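# Turn reversed plates around so A1 meets marked corner

## Task

Find which of the three plates sit reversed and rotate each of those by a half turn. All three must finish lying flat in their original nests, seated between the locators, with well A1 placed at the nest corner labelled A1. The plates must stay put on their own, without the robot holding them. Then open the gripper and back the hand away.

## Robot and tools

Robot: one four-axis SCARA-type arm whose gripper always stays level. Its joints, base outward: a vertical lift (0 to 0.55 m), shoulder (-2 to 2 rad), elbow (-2.8 to 2.8 rad) and wrist yaw (-12.566 to 12.566 rad), plus a two-pad gripper. Keep the elbow at least 0.4 rad away from 0, or the arm may fold and fault. The only camera is cam_wrist (672x504), mounted on the hand.

Frames: positions are reported in the scene frame. Its origin is on the table surface under the arm base, +z is up, and +y lies to the left when facing along +x. The gripper frame has the fingers pointing along +x and closing along y. The controlled point, end_effector_position, sits midway between the pads, 2 to 3 cm short of the fingertips. The reported position can be slightly wrong, more so at long reach.

The five-number row used by every motion tool is [dx, dy, dz, rz, opening], each value in [-1, 1]. The first four are an offset, not a pose. They are expressed in the gripper's own axes and counted from the hand pose given in the most recent result that reports it. Before any such result in the scene, and for the second and later calls within one reply, they count from wherever the hand is when the action begins. A value of 1.0 equals 0.6 m of travel or 180 degrees of turn. rz spins the hand about its vertical axis, positive going from +x toward +y. Opening is absolute: +1 is fully open (0.140 m), -1 is closed (pads still 0.066 m apart). A full close takes roughly 0.6 s. An all-zero offset does not hold still; it pulls the hand back to the reference pose.

execute_actions: argument actions is a list holding nothing or a single item. An empty list just reports the current state with pictures. An action item is {"rows": [...], "steps": n}: 1 to 15 rows, n from 12 to 15 (default 15), each step lasting 1/30 s. Row k applies on step k, and the final row repeats for any remaining steps. Every row is measured from the same reference, not from the row before it. A wait item is {"steps": n} with n up to 300, counted from the previous result, so your composing time is included. Optional pictures: true adds camera images. The last 12 steps of an action run after its result returns, while you compose your next reply.

move: target is one row as above; speed is the path's top speed in m/s (0.002 to 0.5, default 0.25; turning limited to twice that in rad/s). The hand follows a straight path lasting 0.5 to 10 s, taking the shorter rotation. The opening is sent when the move begins. The path ignores obstacles, and the hand may lag, wander or exceed the speed, especially with the arm nearly straight. Its result adds a move: line with the outcome (done, off_target, moving, held, fault), any limits applied (paced = the sent pose was clipped; held = a check blocked some steps, after which motion may spurt), and the distance left to target.

wait: seconds from 0 to 10; the robot gets no new command meanwhile.

zoom_image: camera must be "cam_wrist"; region is [x0, y0, x1, y1] in pixels from the top-left corner, no larger than 504 by 504.

finished_scene: scene is the number of the scene in progress.

Reading results: the state line shows end_effector_position (m) and end_effector_quat_wxyz. Joint positions lists lift, shoulder, elbow, wrist yaw and then the pad gap in metres. grip_measured is the finger opening on the command scale; it may be off by up to about 1 mm, consistently. "pose unreachable" means the clearance check altered or blocked the command; HELD flags each step where that happened. A Hand target line, shown only when no steps are pending, gives the pose the controller is heading for. Each step, the commanded pose is clamped to within 70 mm and 16 degrees of the measured pose, so long reaches may need several actions; check the reported pose and send the rest.

Gripping: to hold a plate, command an opening about 0.04 under grip_measured; smaller differences grip more gently. Pads push with roughly 18 N each, and closing fast squeezes harder.

Plate hints: on each labelled plate, A1 lies at the labelled short end, in the corner opposite the labelled long side. To reverse a plate, set it on the raised nest RG, then regrasp it from its other end.

Cautions: nothing may leave the table. Touch things slowly, and do not aim far past a contact, since both raise impact and force. Offsets come from the measured pose, so repeating one against something rigid won't push further, but against something yielding it will. Load limits: lift 55.2 N, shoulder 8.28 N m, elbow 4.14 N m, wrist yaw 1.38 N m, held weight included; exceeding one freezes the arm for 10 s and discards the rest of the call. Holding loads heats motors: MOTOR HOT appears at 85 °C, and at 100 °C an OVER-TEMPERATURE FAULT brakes the arm until it cools. Held parts may occasionally be tugged, and loose items nudged. The simulation keeps running while you compose replies.

Each tool is called in YAML: its name, and indented under it one key for each argument.

## Session

I'll start by looking at the current state of the scene.

execute_actions:
  actions: []

Scene clock: 0.00 s of 12600.00 s.
end_effector_position=(+0.5349, -0.1672, +0.0870) grip_measured=+1.00 end_effector_quat_wxyz=(+0.574, -0.000, -0.000, +0.819)
Joint positions: [ 0.082 -0.851 -2.668 -0.845  0.14 ]
Hand target: +0.535, -0.167, +0.087; +0.573, -0.000, -0.000, +0.819

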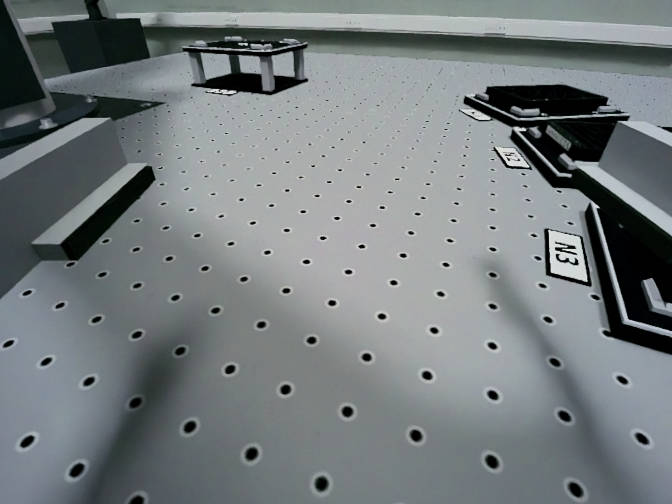

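move:
  target: [0, 0, 0.25, -0.5, 1]

Scene clock: 5.03 s of 12600.00 s.
end_effector_position=(+0.5349, -0.1674, +0.2370) grip_measured=+1.00 end_effector_quat_wxyz=(+0.985, -0.000, -0.000, +0.174)
Joint positions: [ 0.232 -1.581 -1.288 -3.064  0.14 ]
Hand target: +0.535, -0.168, +0.237; +0.985, -0.000, -0.000, +0.174
Off the commanded pose: 0.000 m, 0 deg.
Kept back: nothing.
move: done

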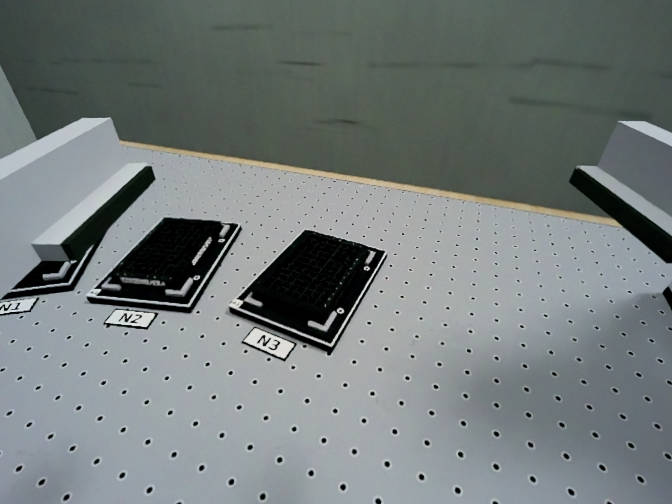

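zoom_image:
  camera: "cam_wrist"
  region: [0, 180, 420, 380]

Region (0, 180, 420, 380) of cam_wrist's 672x504 image, scaled by 1.200, with more detail than that image has; it fills the top 240 rows of this view, and the rest is white.

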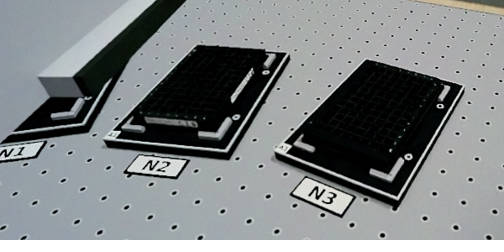

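move:
  target: [0.1478, 0.3318, 0, -0.1113, 1]
  speed: 0.4

Scene clock: 9.23 s of 12600.00 s.
end_effector_position=(+0.5497, +0.0504, +0.2370) grip_measured=+1.00 end_effector_quat_wxyz=(+1.000, -0.000, -0.000, +0.000)
Joint positions: [ 0.232 -0.737 -0.948 -4.597  0.14 ]
Hand target: +0.550, +0.050, +0.237; +1.000, -0.000, -0.000, +0.000
Off the commanded pose: 0.000 m, 0 deg.
Kept back: nothing.
move: done

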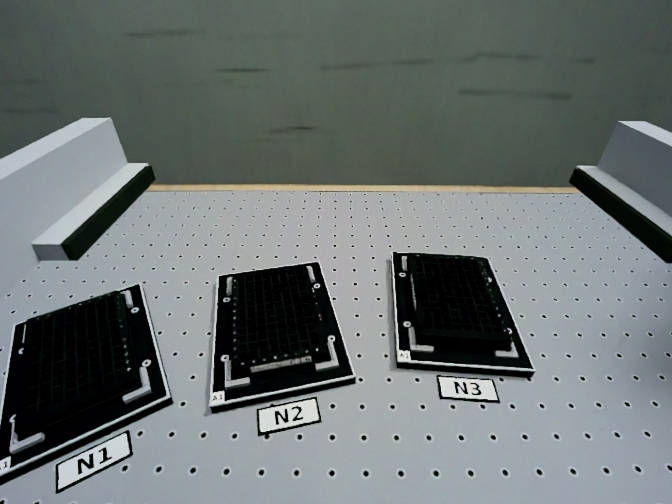

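zoom_image:
  camera: "cam_wrist"
  region: [0, 230, 380, 504]

zoom_image:
  camera: "cam_wrist"
  region: [360, 230, 560, 410]

Region (0, 230, 380, 504) of cam_wrist's 672x504 image, scaled by 1.326, with more detail than that image has; it fills the top 363 rows of this view, and the rest is white.

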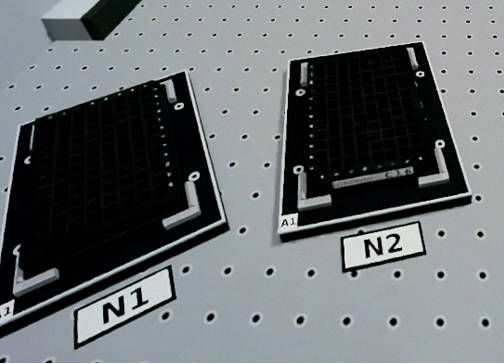

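Region (360, 230, 560, 410) of cam_wrist's 672x504 image, scaled by 2.520, with more detail than that image has; it fills the top 454 rows of this view, and the rest is white.

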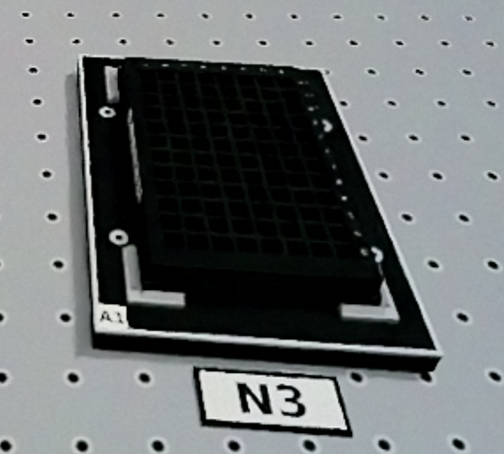

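move:
  target: [-0.4162, 0.116, 0, 0.5556, 1]
  speed: 0.4

Scene clock: 35.67 s of 12600.00 s.
end_effector_position=(+0.3000, +0.1196, +0.2370) grip_measured=+1.00 end_effector_quat_wxyz=(+0.642, -0.000, -0.000, +0.766)
Joint positions: [ 0.232 -1.15  -0.568 -2.819  0.14 ]
Hand target: +0.300, +0.120, +0.237; +0.642, -0.000, -0.000, +0.766
Off the commanded pose: 0.000 m, 0 deg.
Kept back: nothing.
After step 90, 20.87 s passed at rest.
move: done

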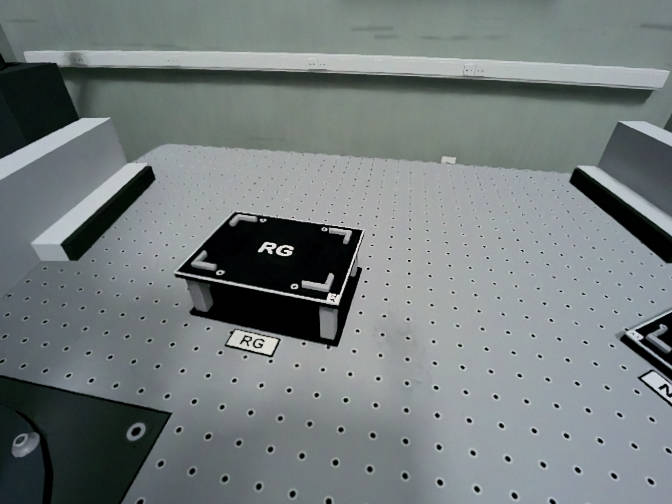

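zoom_image:
  camera: "cam_wrist"
  region: [150, 190, 390, 370]

Region (150, 190, 390, 370) of cam_wrist's 672x504 image, scaled by 2.100, with more detail than that image has; it fills the top 378 rows of this view, and the rest is white.

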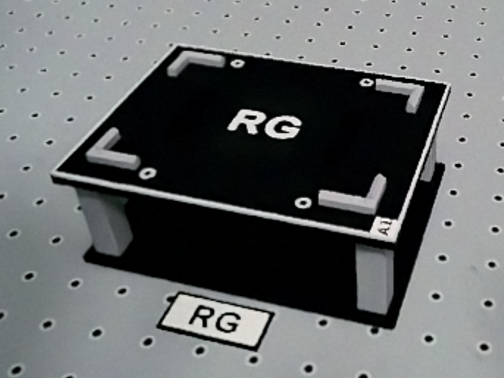

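move:
  target: [-0.3909, -0.5129, -0.2283, -0.5976, 1]
  speed: 0.4

Scene clock: 43.90 s of 12600.00 s.
end_effector_position=(+0.6440, -0.0573, +0.1000) grip_measured=+1.00 end_effector_quat_wxyz=(+0.998, -0.000, -0.000, -0.066)
Joint positions: [ 0.095 -0.905 -1.38  -4.129  0.14 ]
Hand target: +0.644, -0.057, +0.100; +0.998, -0.000, -0.000, -0.066
Off the commanded pose: 0.000 m, 0 deg.
Kept back: nothing.
After step 90, 2.47 s passed at rest.
move: done

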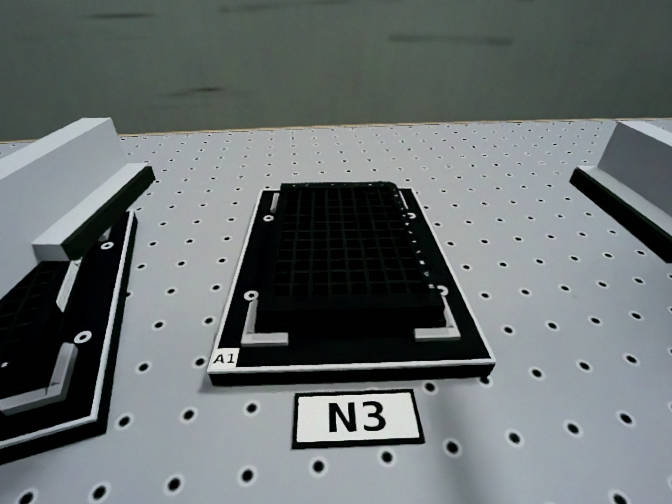

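zoom_image:
  camera: "cam_wrist"
  region: [190, 160, 510, 400]

Region (190, 160, 510, 400) of cam_wrist's 672x504 image, scaled by 1.575, with more detail than that image has; it fills the top 378 rows of this view, and the rest is white.

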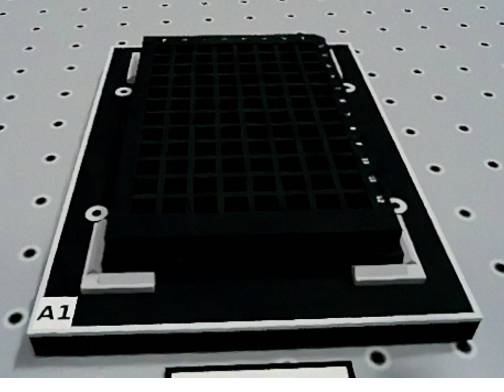

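move:
  target: [0.1558, 0.0077, -0.0167, 0.0133, 1]
  speed: 0.2

Scene clock: 49.77 s of 12600.00 s.
end_effector_position=(+0.7373, -0.0649, +0.0900) grip_measured=+1.00 end_effector_quat_wxyz=(+0.999, -0.000, -0.000, -0.045)
Joint positions: [ 0.085 -0.682 -1.916 -3.775  0.14 ]
Hand target: +0.737, -0.065, +0.090; +0.999, -0.000, -0.000, -0.045
Off the commanded pose: 0.000 m, 0 deg.
Kept back: nothing.
After step 90, 2.00 s passed at rest.
move: done

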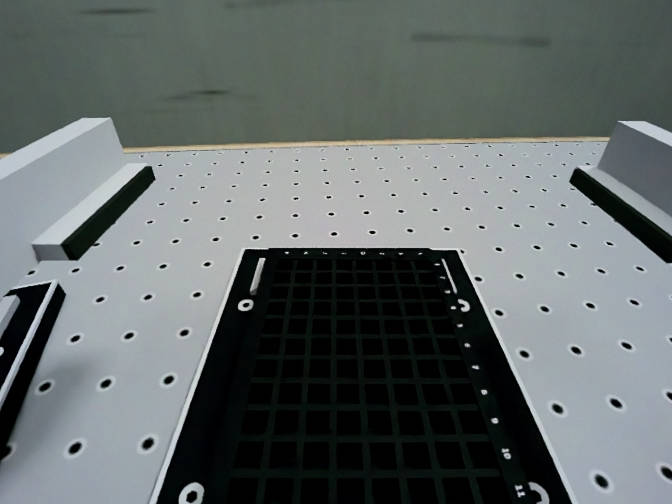

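zoom_image:
  camera: "cam_wrist"
  region: [150, 230, 600, 504]

Region (150, 230, 600, 504) of cam_wrist's 672x504 image, scaled by 1.120, with more detail than that image has; it fills the top 307 rows of this view, and the rest is white.

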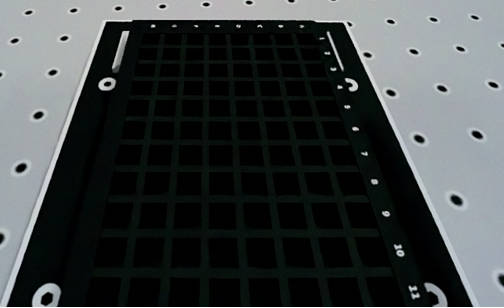

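zoom_image:
  camera: "cam_wrist"
  region: [220, 235, 500, 335]

Region (220, 235, 500, 335) of cam_wrist's 672x504 image, scaled by 1.800, with more detail than that image has; it fills the top 180 rows of this view, and the rest is white.

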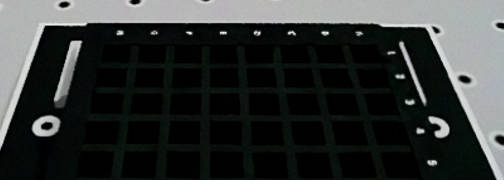

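zoom_image:
  camera: "cam_wrist"
  region: [150, 380, 350, 504]

zoom_image:
  camera: "cam_wrist"
  region: [400, 380, 600, 504]

Region (150, 380, 350, 504) of cam_wrist's 672x504 image, scaled by 2.520, with more detail than that image has; it fills the top 312 rows of this view, and the rest is white.

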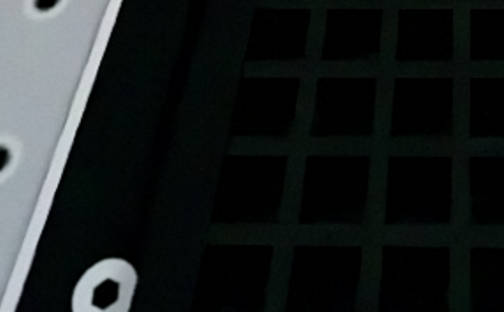

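Region (400, 380, 600, 504) of cam_wrist's 672x504 image, scaled by 2.520, with more detail than that image has; it fills the top 312 rows of this view, and the rest is white.

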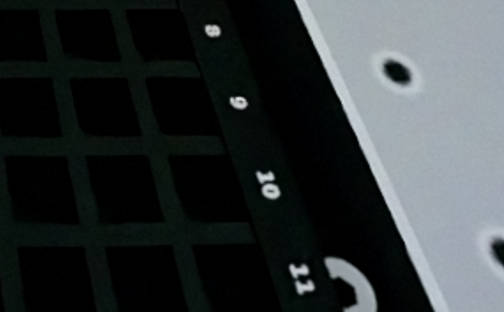

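move:
  target: [-0.17, 0, -0.09, 0, 1]
  speed: 0.2

Scene clock: 58.47 s of 12600.00 s.
end_effector_position=(+0.6357, -0.0559, +0.0359) grip_measured=+1.00 end_effector_quat_wxyz=(+0.999, -0.000, -0.000, -0.045)
Joint positions: [ 0.031 -0.939 -1.339 -4.095  0.14 ]
Hand target: +0.636, -0.056, +0.036; +0.999, -0.000, -0.000, -0.045
Off the commanded pose: 0.000 m, 0 deg.
Kept back: nothing.
After step 90, 4.77 s passed at rest.
move: done

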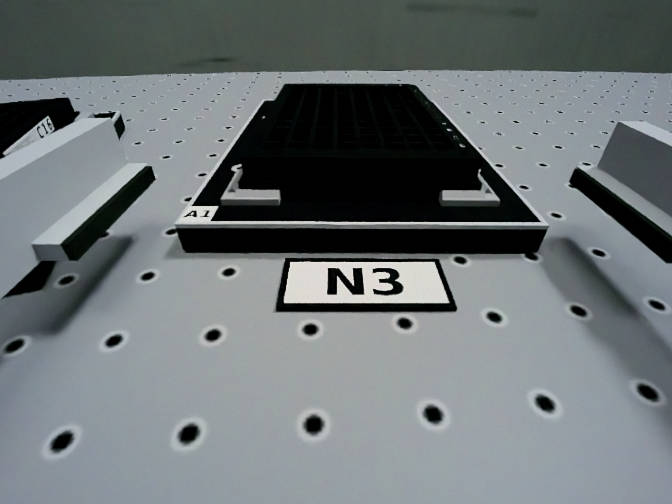

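zoom_image:
  camera: "cam_wrist"
  region: [160, 70, 560, 270]

Region (160, 70, 560, 270) of cam_wrist's 672x504 image, scaled by 1.260, with more detail than that image has.

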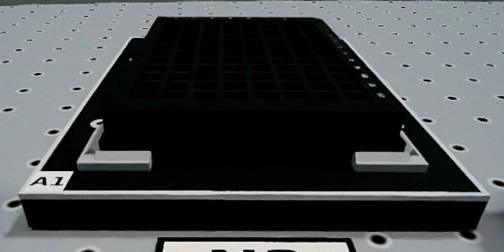

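zoom_image:
  camera: "cam_wrist"
  region: [170, 140, 370, 260]

zoom_image:
  camera: "cam_wrist"
  region: [360, 140, 560, 260]

Region (170, 140, 370, 260) of cam_wrist's 672x504 image, scaled by 2.520, with more detail than that image has; it fills the top 302 rows of this view, and the rest is white.

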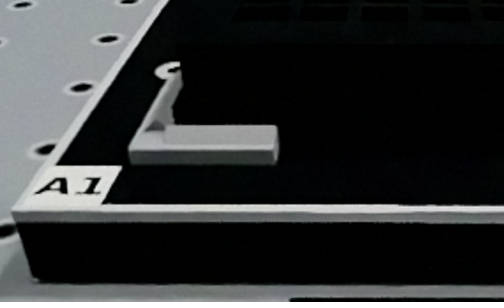

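Region (360, 140, 560, 260) of cam_wrist's 672x504 image, scaled by 2.520, with more detail than that image has; it fills the top 302 rows of this view, and the rest is white.

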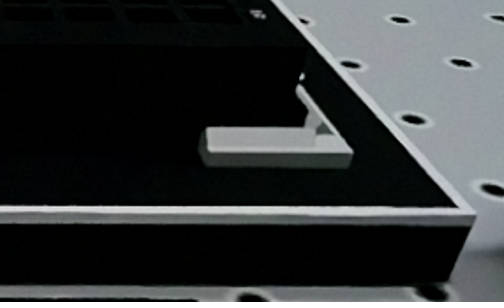

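move:
  target: [0.1717, 0, -0.012, 0, 1]
  speed: 0.15

Scene clock: 69.67 s of 12600.00 s.
end_effector_position=(+0.7383, -0.0649, +0.0288) grip_measured=+1.00 end_effector_quat_wxyz=(+0.999, -0.000, -0.000, -0.045)
Joint positions: [ 0.024 -0.679 -1.923 -3.771  0.14 ]
Hand target: +0.738, -0.065, +0.029; +0.999, -0.000, -0.000, -0.045
Off the commanded pose: 0.000 m, 0 deg.
Kept back: nothing.
After step 90, 7.17 s passed at rest.
move: done

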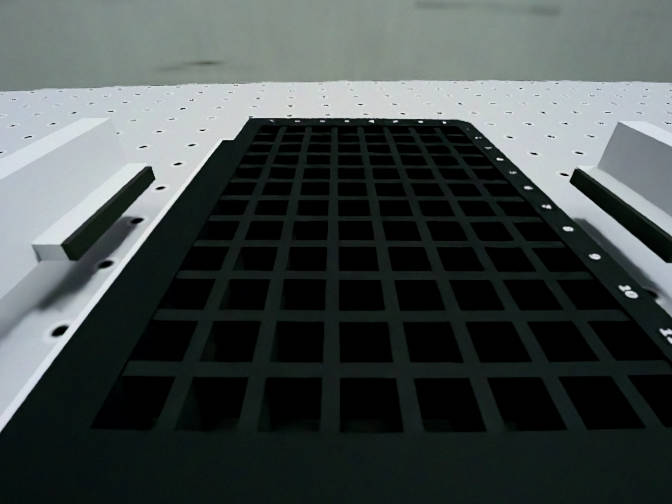

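zoom_image:
  camera: "cam_wrist"
  region: [200, 100, 520, 220]

Region (200, 100, 520, 220) of cam_wrist's 672x504 image, scaled by 1.575, with more detail than that image has; it fills the top 189 rows of this view, and the rest is white.

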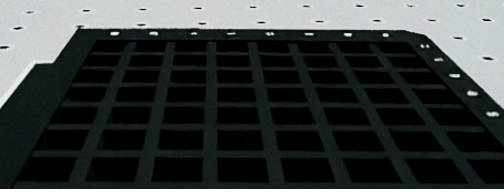

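zoom_image:
  camera: "cam_wrist"
  region: [84, 300, 588, 504]

Region (84, 300, 588, 504) of cam_wrist's 672x504 image, scaled by 1.000; it fills the top 204 rows of this view, and the rest is white.

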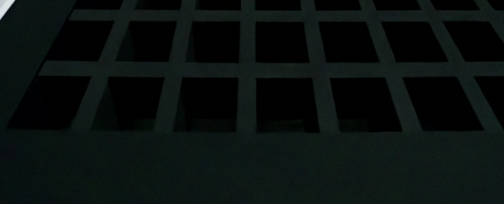

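execute_actions:
  actions:
    - {"rows": [[0, -0.0012, 0.0025, 0, 1]], "steps": 15}

Scene clock: 77.50 s of 12600.00 s.
end_effector_position=(+0.7382, -0.0656, +0.0304) grip_measured=+1.00 end_effector_quat_wxyz=(+0.999, -0.000, -0.000, -0.045)
Joint positions: [ 0.025 -0.68  -1.923 -3.77   0.14 ]
Steps of this call (steps 1 to 90: nothing new was sent; then 4.73 s passed at rest; steps 91 to 93: the first 3 steps of this action). Readings (end_effector_position):
91: (+0.7383, -0.0649, +0.0288)
92: (+0.7382, -0.0654, +0.0300)
93: the state above

execute_actions:
  actions:
    - {"rows": [[0, 0, 0, 0, -0.33]], "steps": 15}

Scene clock: 78.00 s of 12600.00 s.
end_effector_position=(+0.7382, -0.0656, +0.0303) grip_measured=+0.73 end_effector_quat_wxyz=(+0.999, -0.000, -0.000, -0.045)
Joint positions: [ 0.025 -0.68  -1.923 -3.77   0.13 ]
Off your previous action's commanded pose: 0.000 m, 0 deg at its last step (step 12 of this call).
Steps of this call (steps 1 to 12: the last 12 steps of your previous action; steps 13 to 15: the first 3 steps of this action). Readings (end_effector_position):
13: (+0.7382, -0.0656, +0.0303)
14: (+0.7382, -0.0656, +0.0303)
15: the state above

execute_actions:
  actions:
    - {"rows": [[0, 0, 0, 0, -0.33]], "steps": 15}
  pictures: true

Scene clock: 78.60 s of 12600.00 s.
end_effector_position=(+0.7382, -0.0656, +0.0303) grip_measured=-0.33 end_effector_quat_wxyz=(+0.999, -0.000, -0.000, -0.045)
Joint positions: [ 0.025 -0.68  -1.923 -3.77   0.091]
Off your previous action's commanded pose: 0.000 m, 0 deg at its last step (step 12 of this call).
Steps of this call (steps 1 to 12: the last 12 steps of your previous action; steps 13 to 15: nothing new was sent; steps 16 to 18: the first 3 steps of this action). Readings (end_effector_position):
16: (+0.7382, -0.0656, +0.0303)
17: (+0.7382, -0.0656, +0.0303)
18: the state above

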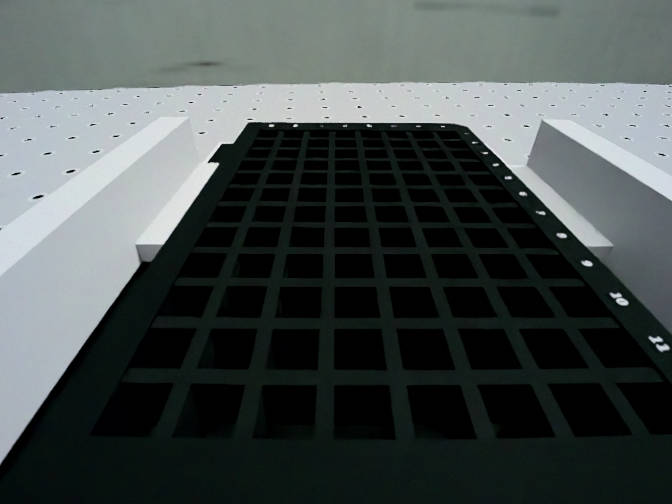

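execute_actions:
  actions:
    - {"rows": [[0, 0, 0, 0, -0.56]], "steps": 15}

Scene clock: 79.10 s of 12600.00 s.
end_effector_position=(+0.7382, -0.0646, +0.0303) grip_measured=-0.48 end_effector_quat_wxyz=(+0.999, -0.000, -0.000, -0.043)
Joint positions: [ 0.025 -0.679 -1.922 -3.768  0.085]
Off your previous action's commanded pose: 0.000 m, 0 deg at its last step (step 12 of this call).
Steps of this call (steps 1 to 12: the last 12 steps of your previous action; steps 13 to 15: the first 3 steps of this action). Readings (end_effector_position):
13: (+0.7382, -0.0656, +0.0303)
14: (+0.7382, -0.0645, +0.0303)
15: the state above

move:
  target: [0, 0, 0.05, 0, -0.56]
  speed: 0.05

Scene clock: 80.57 s of 12600.00 s.
end_effector_position=(+0.7382, -0.0645, +0.0604) grip_measured=-0.48 end_effector_quat_wxyz=(+0.999, -0.000, -0.000, -0.043)
Joint positions: [ 0.055 -0.679 -1.922 -3.768  0.085]
Hand target: +0.738, -0.065, +0.060; +0.999, -0.000, -0.000, -0.043
Off your previous action's commanded pose: 0.001 m, 0 deg at its last step (step 12 of this call).
Off the commanded pose: 0.000 m, 0 deg.
Kept back: nothing.
move: done

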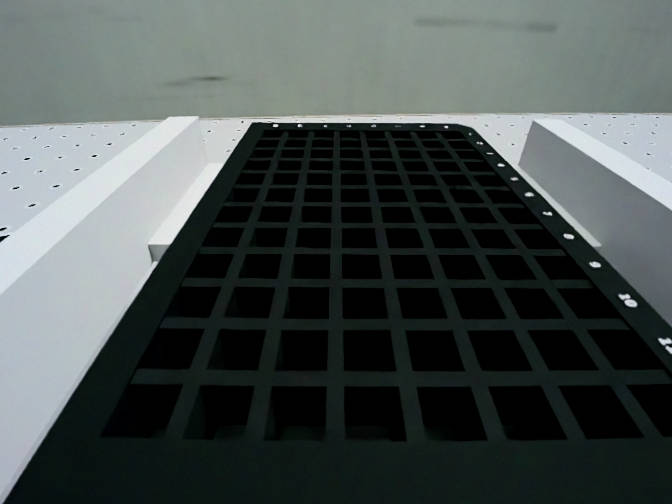

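move:
  target: [-0.5093, 0.3149, 0.166, 0.4996, -0.56]
  speed: 0.3

Scene clock: 86.27 s of 12600.00 s.
end_effector_position=(+0.4499, +0.1500, +0.1600) grip_measured=-0.48 end_effector_quat_wxyz=(+0.737, -0.000, -0.000, +0.676)
Joint positions: [ 0.155 -0.874 -1.05  -2.875  0.085]
Hand target: +0.450, +0.150, +0.160; +0.737, -0.000, -0.000, +0.676
Off the commanded pose: 0.000 m, 0 deg.
Kept back: nothing.
move: done

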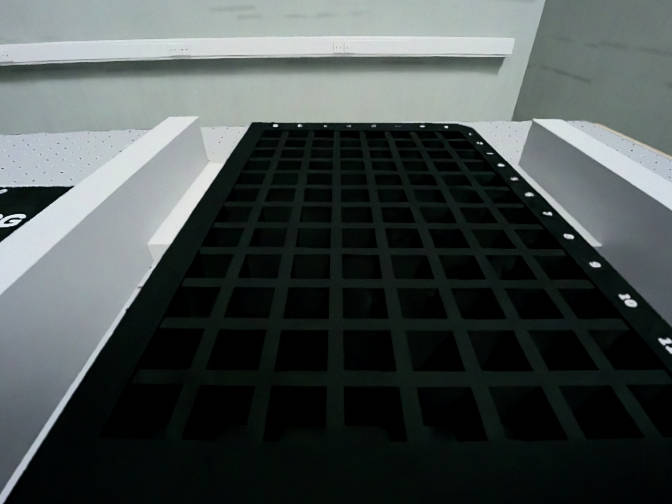

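move:
  target: [0.2565, 0.4586, -0.05, 0.5008, -0.56]
  speed: 0.3

Scene clock: 92.33 s of 12600.00 s.
end_effector_position=(+0.1885, +0.3272, +0.1300) grip_measured=-0.48 end_effector_quat_wxyz=(+0.042, -0.000, -0.000, +0.999)
Joint positions: [ 0.125  0.369 -1.473 -2.122  0.085]
Hand target: +0.189, +0.327, +0.130; +0.042, -0.000, -0.000, +0.999
Off the commanded pose: 0.001 m, 0 deg.
Kept back: nothing.
After step 90, 0.07 s passed at rest.
move: done

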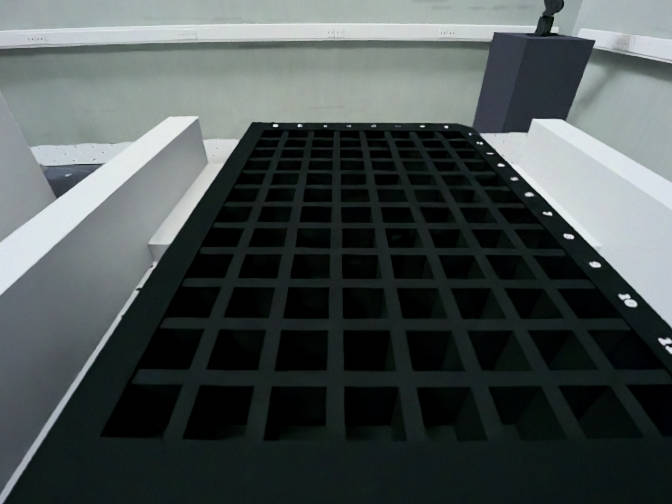

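move:
  target: [0, 0, -0.0583, 0, -0.56]
  speed: 0.05

Scene clock: 93.57 s of 12600.00 s.
end_effector_position=(+0.1885, +0.3272, +0.0950) grip_measured=-0.48 end_effector_quat_wxyz=(+0.042, -0.000, -0.000, +0.999)
Joint positions: [ 0.09   0.369 -1.473 -2.122  0.085]
Hand target: +0.188, +0.327, +0.095; +0.042, -0.000, -0.000, +0.999
Off the commanded pose: 0.000 m, 0 deg.
Kept back: nothing.
move: done

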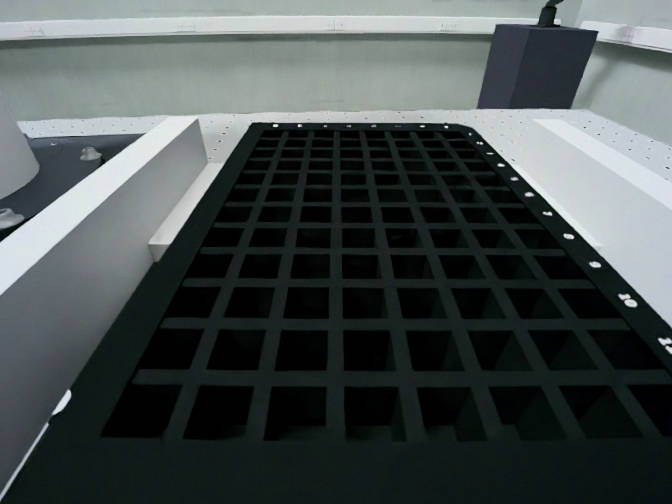

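move:
  target: [-0.1667, 0, 0, 0, -0.56]
  speed: 0.1

Scene clock: 97.17 s of 12600.00 s.
end_effector_position=(+0.2883, +0.3189, +0.0950) grip_measured=-0.48 end_effector_quat_wxyz=(+0.043, -0.000, -0.000, +0.999)
Joint positions: [ 0.09   0.244 -1.736 -1.735  0.085]
Hand target: +0.288, +0.319, +0.095; +0.042, -0.000, -0.000, +0.999
Off the commanded pose: 0.000 m, 0 deg.
Kept back: nothing.
move: done

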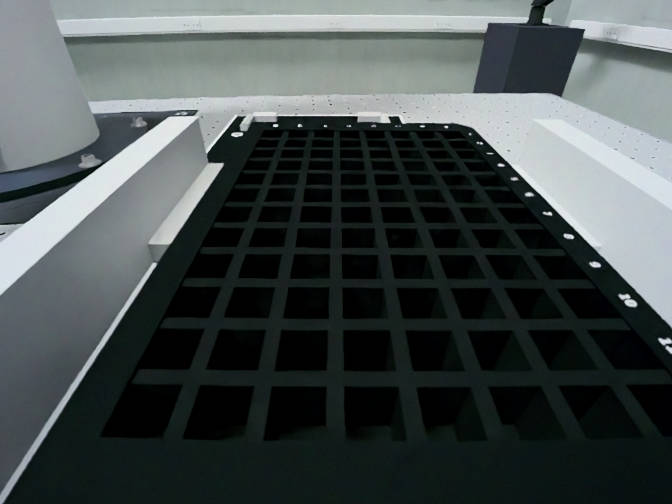

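zoom_image:
  camera: "cam_wrist"
  region: [190, 90, 490, 190]

Region (190, 90, 490, 190) of cam_wrist's 672x504 image, scaled by 1.680, with more detail than that image has.

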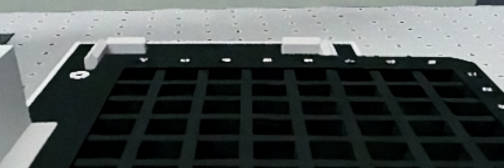

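zoom_image:
  camera: "cam_wrist"
  region: [190, 100, 310, 180]

Region (190, 100, 310, 180) of cam_wrist's 672x504 image, scaled by 4.200, with more detail than that image has.

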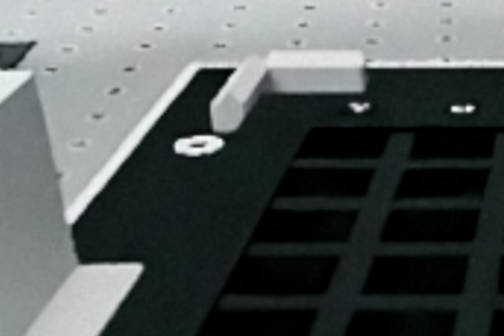

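zoom_image:
  camera: "cam_wrist"
  region: [330, 100, 450, 180]

Region (330, 100, 450, 180) of cam_wrist's 672x504 image, scaled by 4.200, with more detail than that image has.

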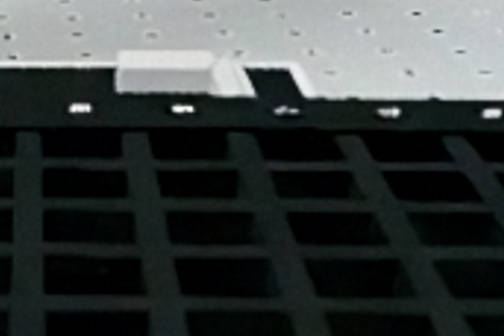

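move:
  target: [0, 0.0365, 0, 0.011, -0.56]
  speed: 0.05

Scene clock: 112.30 s of 12600.00 s.
end_effector_position=(+0.2865, +0.2971, +0.0950) grip_measured=-0.48 end_effector_quat_wxyz=(+0.025, -0.000, -0.000, +1.000)
Joint positions: [ 0.09   0.184 -1.655 -1.721  0.085]
Hand target: +0.286, +0.297, +0.095; +0.025, -0.000, -0.000, +1.000
Off the commanded pose: 0.000 m, 0 deg.
Kept back: nothing.
After step 90, 11.43 s passed at rest.
move: done

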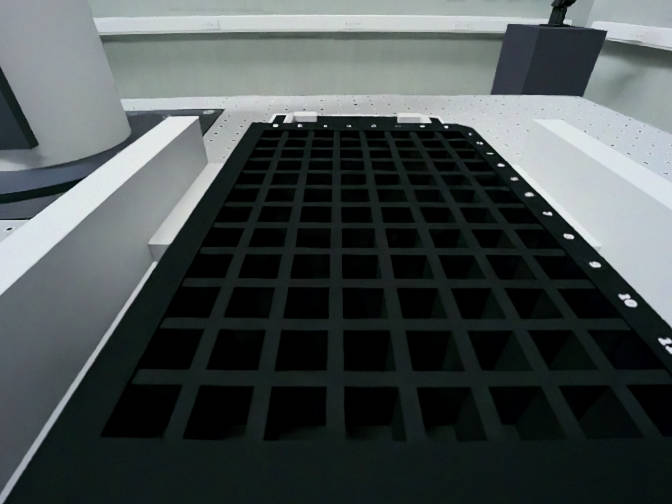

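zoom_image:
  camera: "cam_wrist"
  region: [230, 95, 490, 175]

Region (230, 95, 490, 175) of cam_wrist's 672x504 image, scaled by 1.938, with more detail than that image has; it fills the top 155 rows of this view, and the rest is white.

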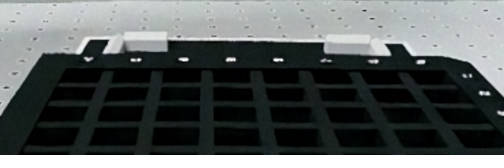

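zoom_image:
  camera: "cam_wrist"
  region: [440, 100, 672, 360]

Region (440, 100, 672, 360) of cam_wrist's 672x504 image, scaled by 1.938, with more detail than that image has; it fills the left 450 columns of this view, and the rest is white.

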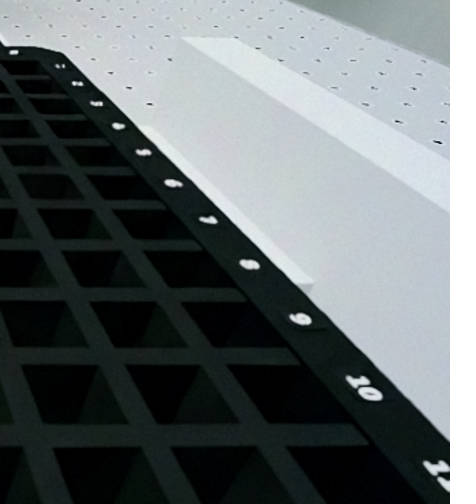

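zoom_image:
  camera: "cam_wrist"
  region: [0, 100, 280, 440]

Region (0, 100, 280, 440) of cam_wrist's 672x504 image, scaled by 1.482, with more detail than that image has; it fills the left 415 columns of this view, and the rest is white.

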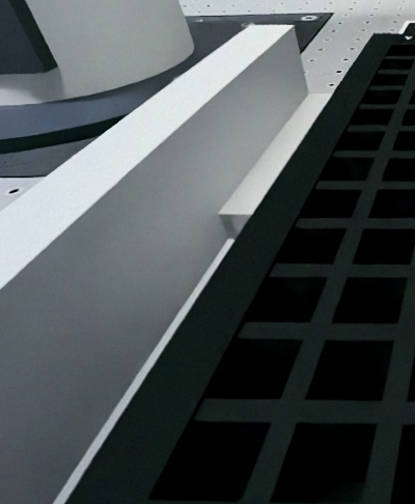

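zoom_image:
  camera: "cam_wrist"
  region: [260, 105, 340, 135]

zoom_image:
  camera: "cam_wrist"
  region: [380, 105, 460, 135]

Region (260, 105, 340, 135) of cam_wrist's 672x504 image, scaled by 6.300, with more detail than that image has; it fills the top 189 rows of this view, and the rest is white.

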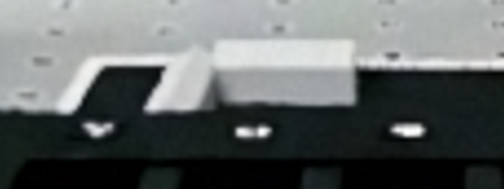

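Region (380, 105, 460, 135) of cam_wrist's 672x504 image, scaled by 6.300, with more detail than that image has; it fills the top 189 rows of this view, and the rest is white.

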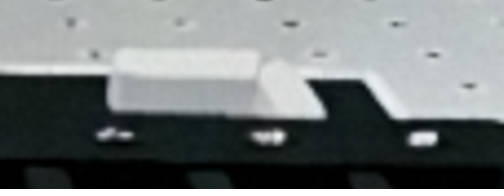

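move:
  target: [0.1526, -0.1641, 0.0417, -0.5006, -0.56]
  speed: 0.3

Scene clock: 127.97 s of 12600.00 s.
end_effector_position=(+0.1998, +0.3998, +0.1200) grip_measured=-0.48 end_effector_quat_wxyz=(+0.725, -0.000, -0.000, +0.689)
Joint positions: [ 0.115  0.586 -1.039 -4.311  0.085]
Hand target: +0.200, +0.400, +0.120; +0.725, -0.000, -0.000, +0.688
Off the commanded pose: 0.000 m, 0 deg.
Kept back: nothing.
After step 90, 9.67 s passed at rest.
move: done

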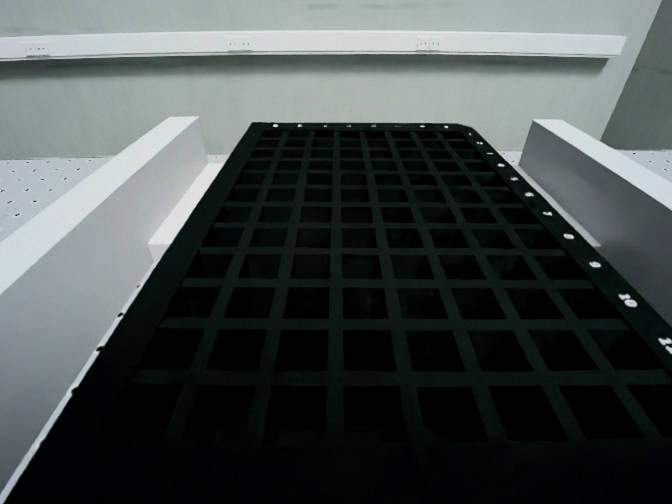

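move:
  target: [-0.1565, 0.1624, -0.0417, -0.4999, -0.56]
  speed: 0.3

Scene clock: 131.43 s of 12600.00 s.
end_effector_position=(+0.0975, +0.3107, +0.0949) grip_measured=-0.48 end_effector_quat_wxyz=(+1.000, -0.000, -0.000, -0.026)
Joint positions: [ 0.09   1.501 -1.662 -6.173  0.085]
Hand target: +0.097, +0.311, +0.095; +1.000, -0.000, -0.000, -0.026
Off the commanded pose: 0.000 m, 0 deg.
Kept back: nothing.
move: done

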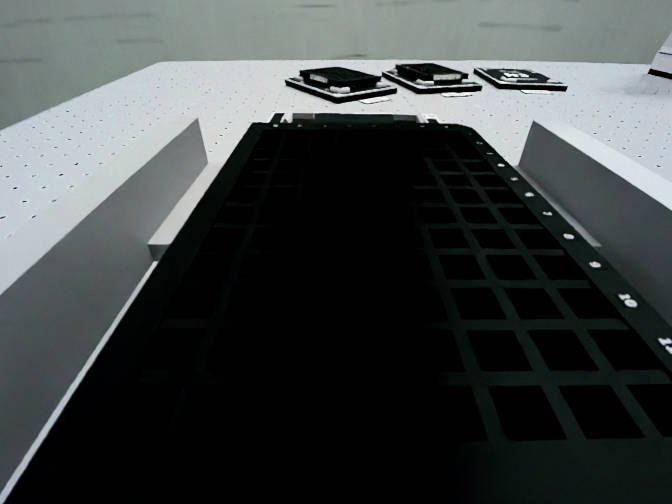

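zoom_image:
  camera: "cam_wrist"
  region: [230, 95, 490, 175]

Region (230, 95, 490, 175) of cam_wrist's 672x504 image, scaled by 1.938, with more detail than that image has; it fills the top 155 rows of this view, and the rest is white.

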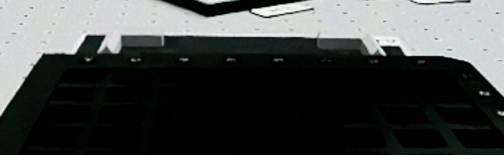

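zoom_image:
  camera: "cam_wrist"
  region: [260, 105, 340, 135]

zoom_image:
  camera: "cam_wrist"
  region: [380, 105, 460, 135]

Region (260, 105, 340, 135) of cam_wrist's 672x504 image, scaled by 6.300, with more detail than that image has; it fills the top 189 rows of this view, and the rest is white.

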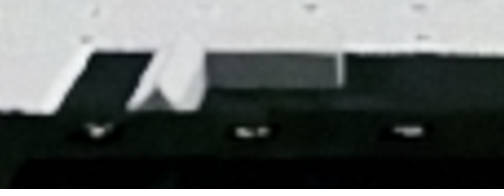

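Region (380, 105, 460, 135) of cam_wrist's 672x504 image, scaled by 6.300, with more detail than that image has; it fills the top 189 rows of this view, and the rest is white.

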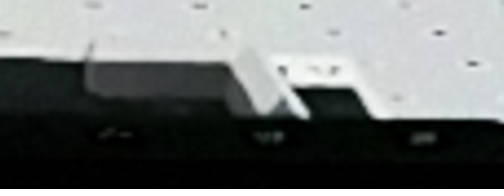

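move:
  target: [0.1775, -0.0025, 0, -0.0017, -0.56]
  speed: 0.08

Scene clock: 138.83 s of 12600.00 s.
end_effector_position=(+0.2039, +0.3039, +0.0949) grip_measured=-0.48 end_effector_quat_wxyz=(+1.000, -0.000, -0.000, -0.029)
Joint positions: [ 0.09   1.122 -1.373 -6.089  0.085]
Hand target: +0.204, +0.304, +0.095; +1.000, -0.000, -0.000, -0.028
Off the commanded pose: 0.000 m, 0 deg.
Kept back: nothing.
After step 90, 2.80 s passed at rest.
move: done

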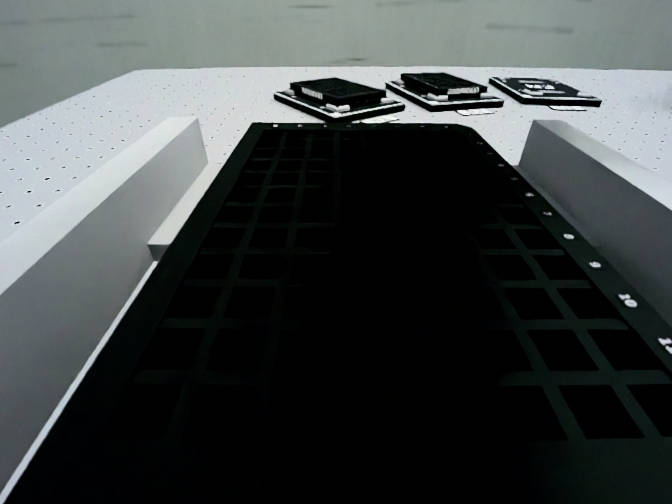

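move:
  target: [0, 0, -0.0117, 0, -0.56]
  speed: 0.02

Scene clock: 139.83 s of 12600.00 s.
end_effector_position=(+0.2039, +0.3039, +0.0879) grip_measured=-0.48 end_effector_quat_wxyz=(+1.000, -0.000, -0.000, -0.029)
Joint positions: [ 0.083  1.122 -1.373 -6.089  0.085]
Hand target: +0.204, +0.304, +0.088; +1.000, -0.000, -0.000, -0.029
Off the commanded pose: 0.000 m, 0 deg.
Kept back: nothing.
move: done

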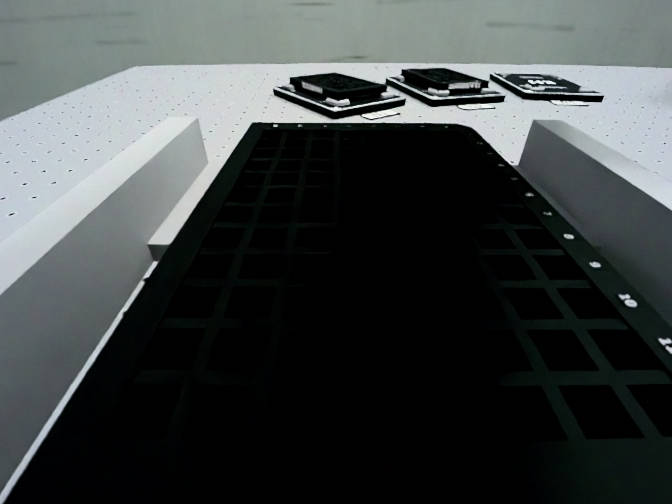

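move:
  target: [0, 0, -0.0067, 0, -0.56]
  speed: 0.01

Scene clock: 140.80 s of 12600.00 s.
end_effector_position=(+0.2039, +0.3039, +0.0838) grip_measured=-0.48 end_effector_quat_wxyz=(+1.000, -0.000, -0.000, -0.029)
Joint positions: [ 0.079  1.122 -1.373 -6.089  0.085]
Hand target: +0.204, +0.304, +0.084; +1.000, -0.000, -0.000, -0.029
Off the commanded pose: 0.000 m, 0 deg.
Kept back: nothing.
move: done

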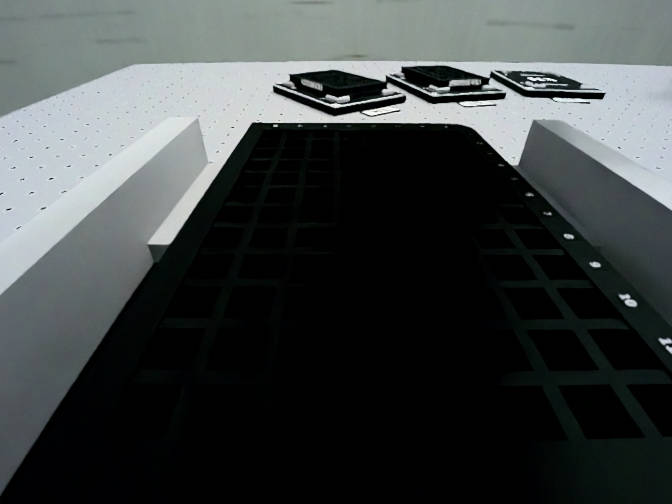

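move:
  target: [0, 0, -0.005, 0, -0.56]
  speed: 0.01

Scene clock: 141.90 s of 12600.00 s.
end_effector_position=(+0.2040, +0.3035, +0.0810) grip_measured=-0.48 end_effector_quat_wxyz=(+1.000, -0.000, -0.000, -0.030)
Joint positions: [ 0.076  1.121 -1.373 -6.092  0.085]
Hand target: +0.204, +0.304, +0.081; +1.000, -0.000, -0.000, -0.029
Off the commanded pose: 0.000 m, 0 deg.
Kept back: nothing.
move: done

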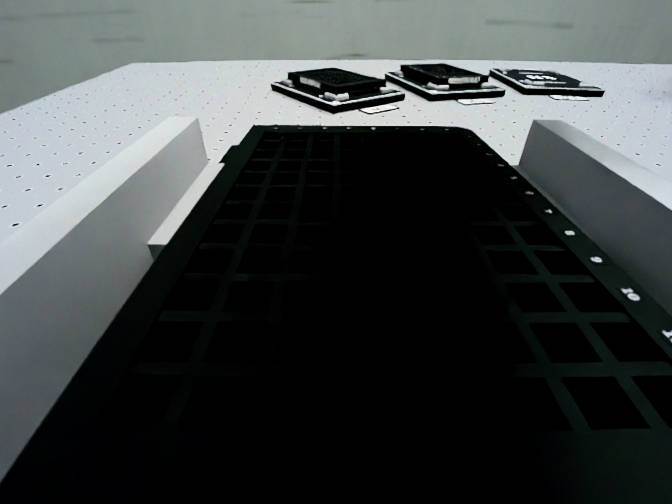

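move:
  target: [0, 0, 0.01, 0, -0.56]
  speed: 0.02

Scene clock: 143.23 s of 12600.00 s.
end_effector_position=(+0.2040, +0.3035, +0.0870) grip_measured=-0.48 end_effector_quat_wxyz=(+1.000, -0.000, -0.000, -0.031)
Joint positions: [ 0.082  1.121 -1.373 -6.092  0.085]
Hand target: +0.204, +0.303, +0.087; +1.000, -0.000, -0.000, -0.030
Off the commanded pose: 0.000 m, 0 deg.
Kept back: nothing.
move: done

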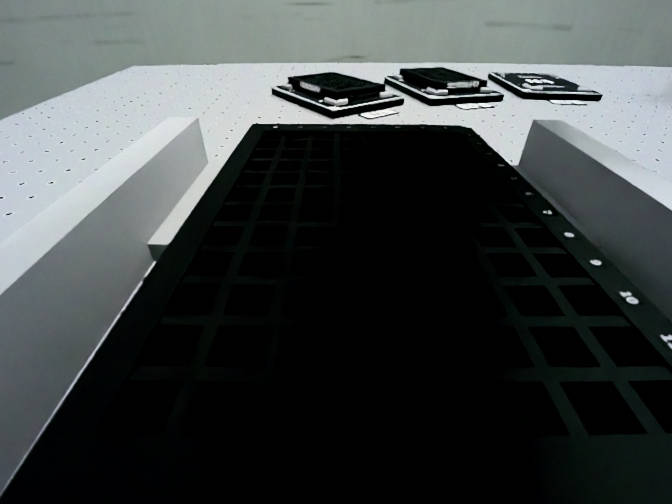

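zoom_image:
  camera: "cam_wrist"
  region: [230, 95, 490, 175]

Region (230, 95, 490, 175) of cam_wrist's 672x504 image, scaled by 1.938, with more detail than that image has; it fills the top 155 rows of this view, and the rest is white.

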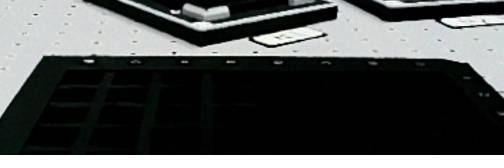

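move:
  target: [0, 0, 0.06, 0, -0.56]
  speed: 0.1

Scene clock: 162.03 s of 12600.00 s.
end_effector_position=(+0.2040, +0.3035, +0.1231) grip_measured=-0.48 end_effector_quat_wxyz=(+1.000, -0.000, -0.000, -0.031)
Joint positions: [ 0.118  1.121 -1.373 -6.092  0.085]
Hand target: +0.204, +0.303, +0.123; +1.000, -0.000, -0.000, -0.031
Off the commanded pose: 0.000 m, 0 deg.
Kept back: nothing.
After step 90, 15.07 s passed at rest.
move: done

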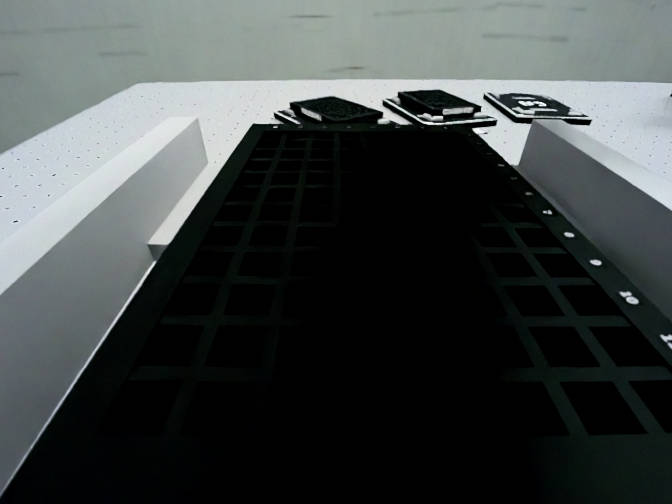

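execute_actions:
  actions: []

Scene clock: 164.93 s of 12600.00 s.
end_effector_position=(+0.2040, +0.3035, +0.1231) grip_measured=-0.48 end_effector_quat_wxyz=(+1.000, -0.000, -0.000, -0.031)
Joint positions: [ 0.118  1.121 -1.373 -6.092  0.085]
Hand target: +0.204, +0.303, +0.123; +1.000, -0.000, -0.000, -0.031
Off the commanded pose: 0.000 m, 0 deg.
Kept back: nothing.
Steps of this call (steps 1 to 87: nothing new was sent). Readings (end_effector_position):
1: (+0.2040, +0.3035, +0.1231)
2: (+0.2040, +0.3035, +0.1231)
4: (+0.2040, +0.3035, +0.1231)
8: (+0.2040, +0.3035, +0.1231)
87: the state above

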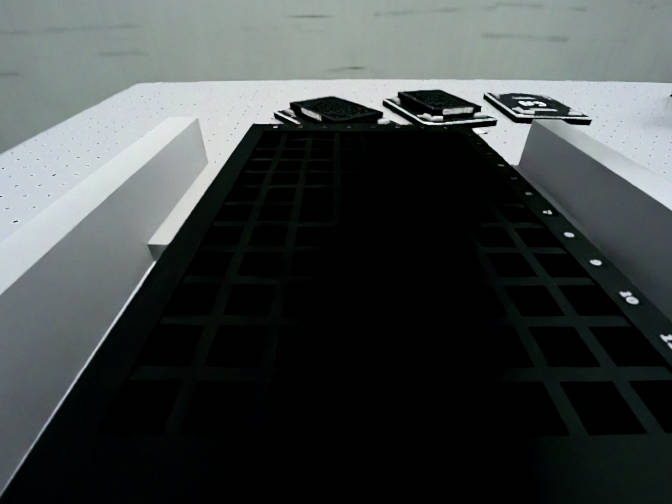

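move:
  target: [0.3824, -0.3495, 0.0, -0.4803, -0.56]
  speed: 0.2

Scene clock: 173.30 s of 12600.00 s.
end_effector_position=(+0.4204, +0.0804, +0.1230) grip_measured=-0.48 end_effector_quat_wxyz=(+0.707, -0.000, -0.000, -0.707)
Joint positions: [ 0.118 -0.061 -1.367 -6.426  0.085]
Hand target: +0.420, +0.080, +0.123; +0.707, -0.000, -0.000, -0.707
Off the commanded pose: 0.000 m, 0 deg.
Kept back: nothing.
After step 90, 1.30 s passed at rest.
move: done

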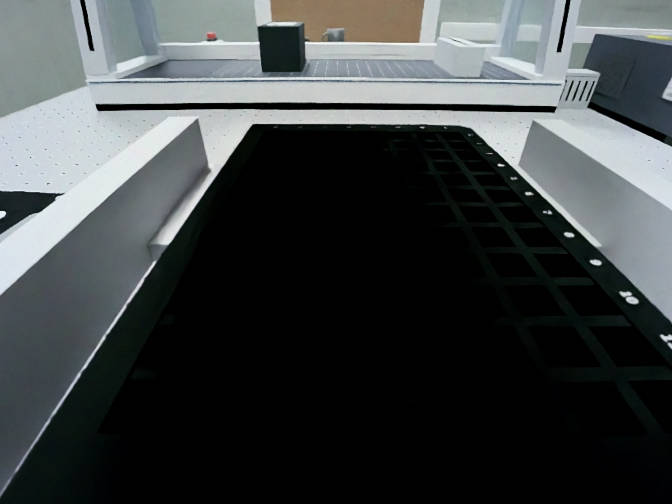

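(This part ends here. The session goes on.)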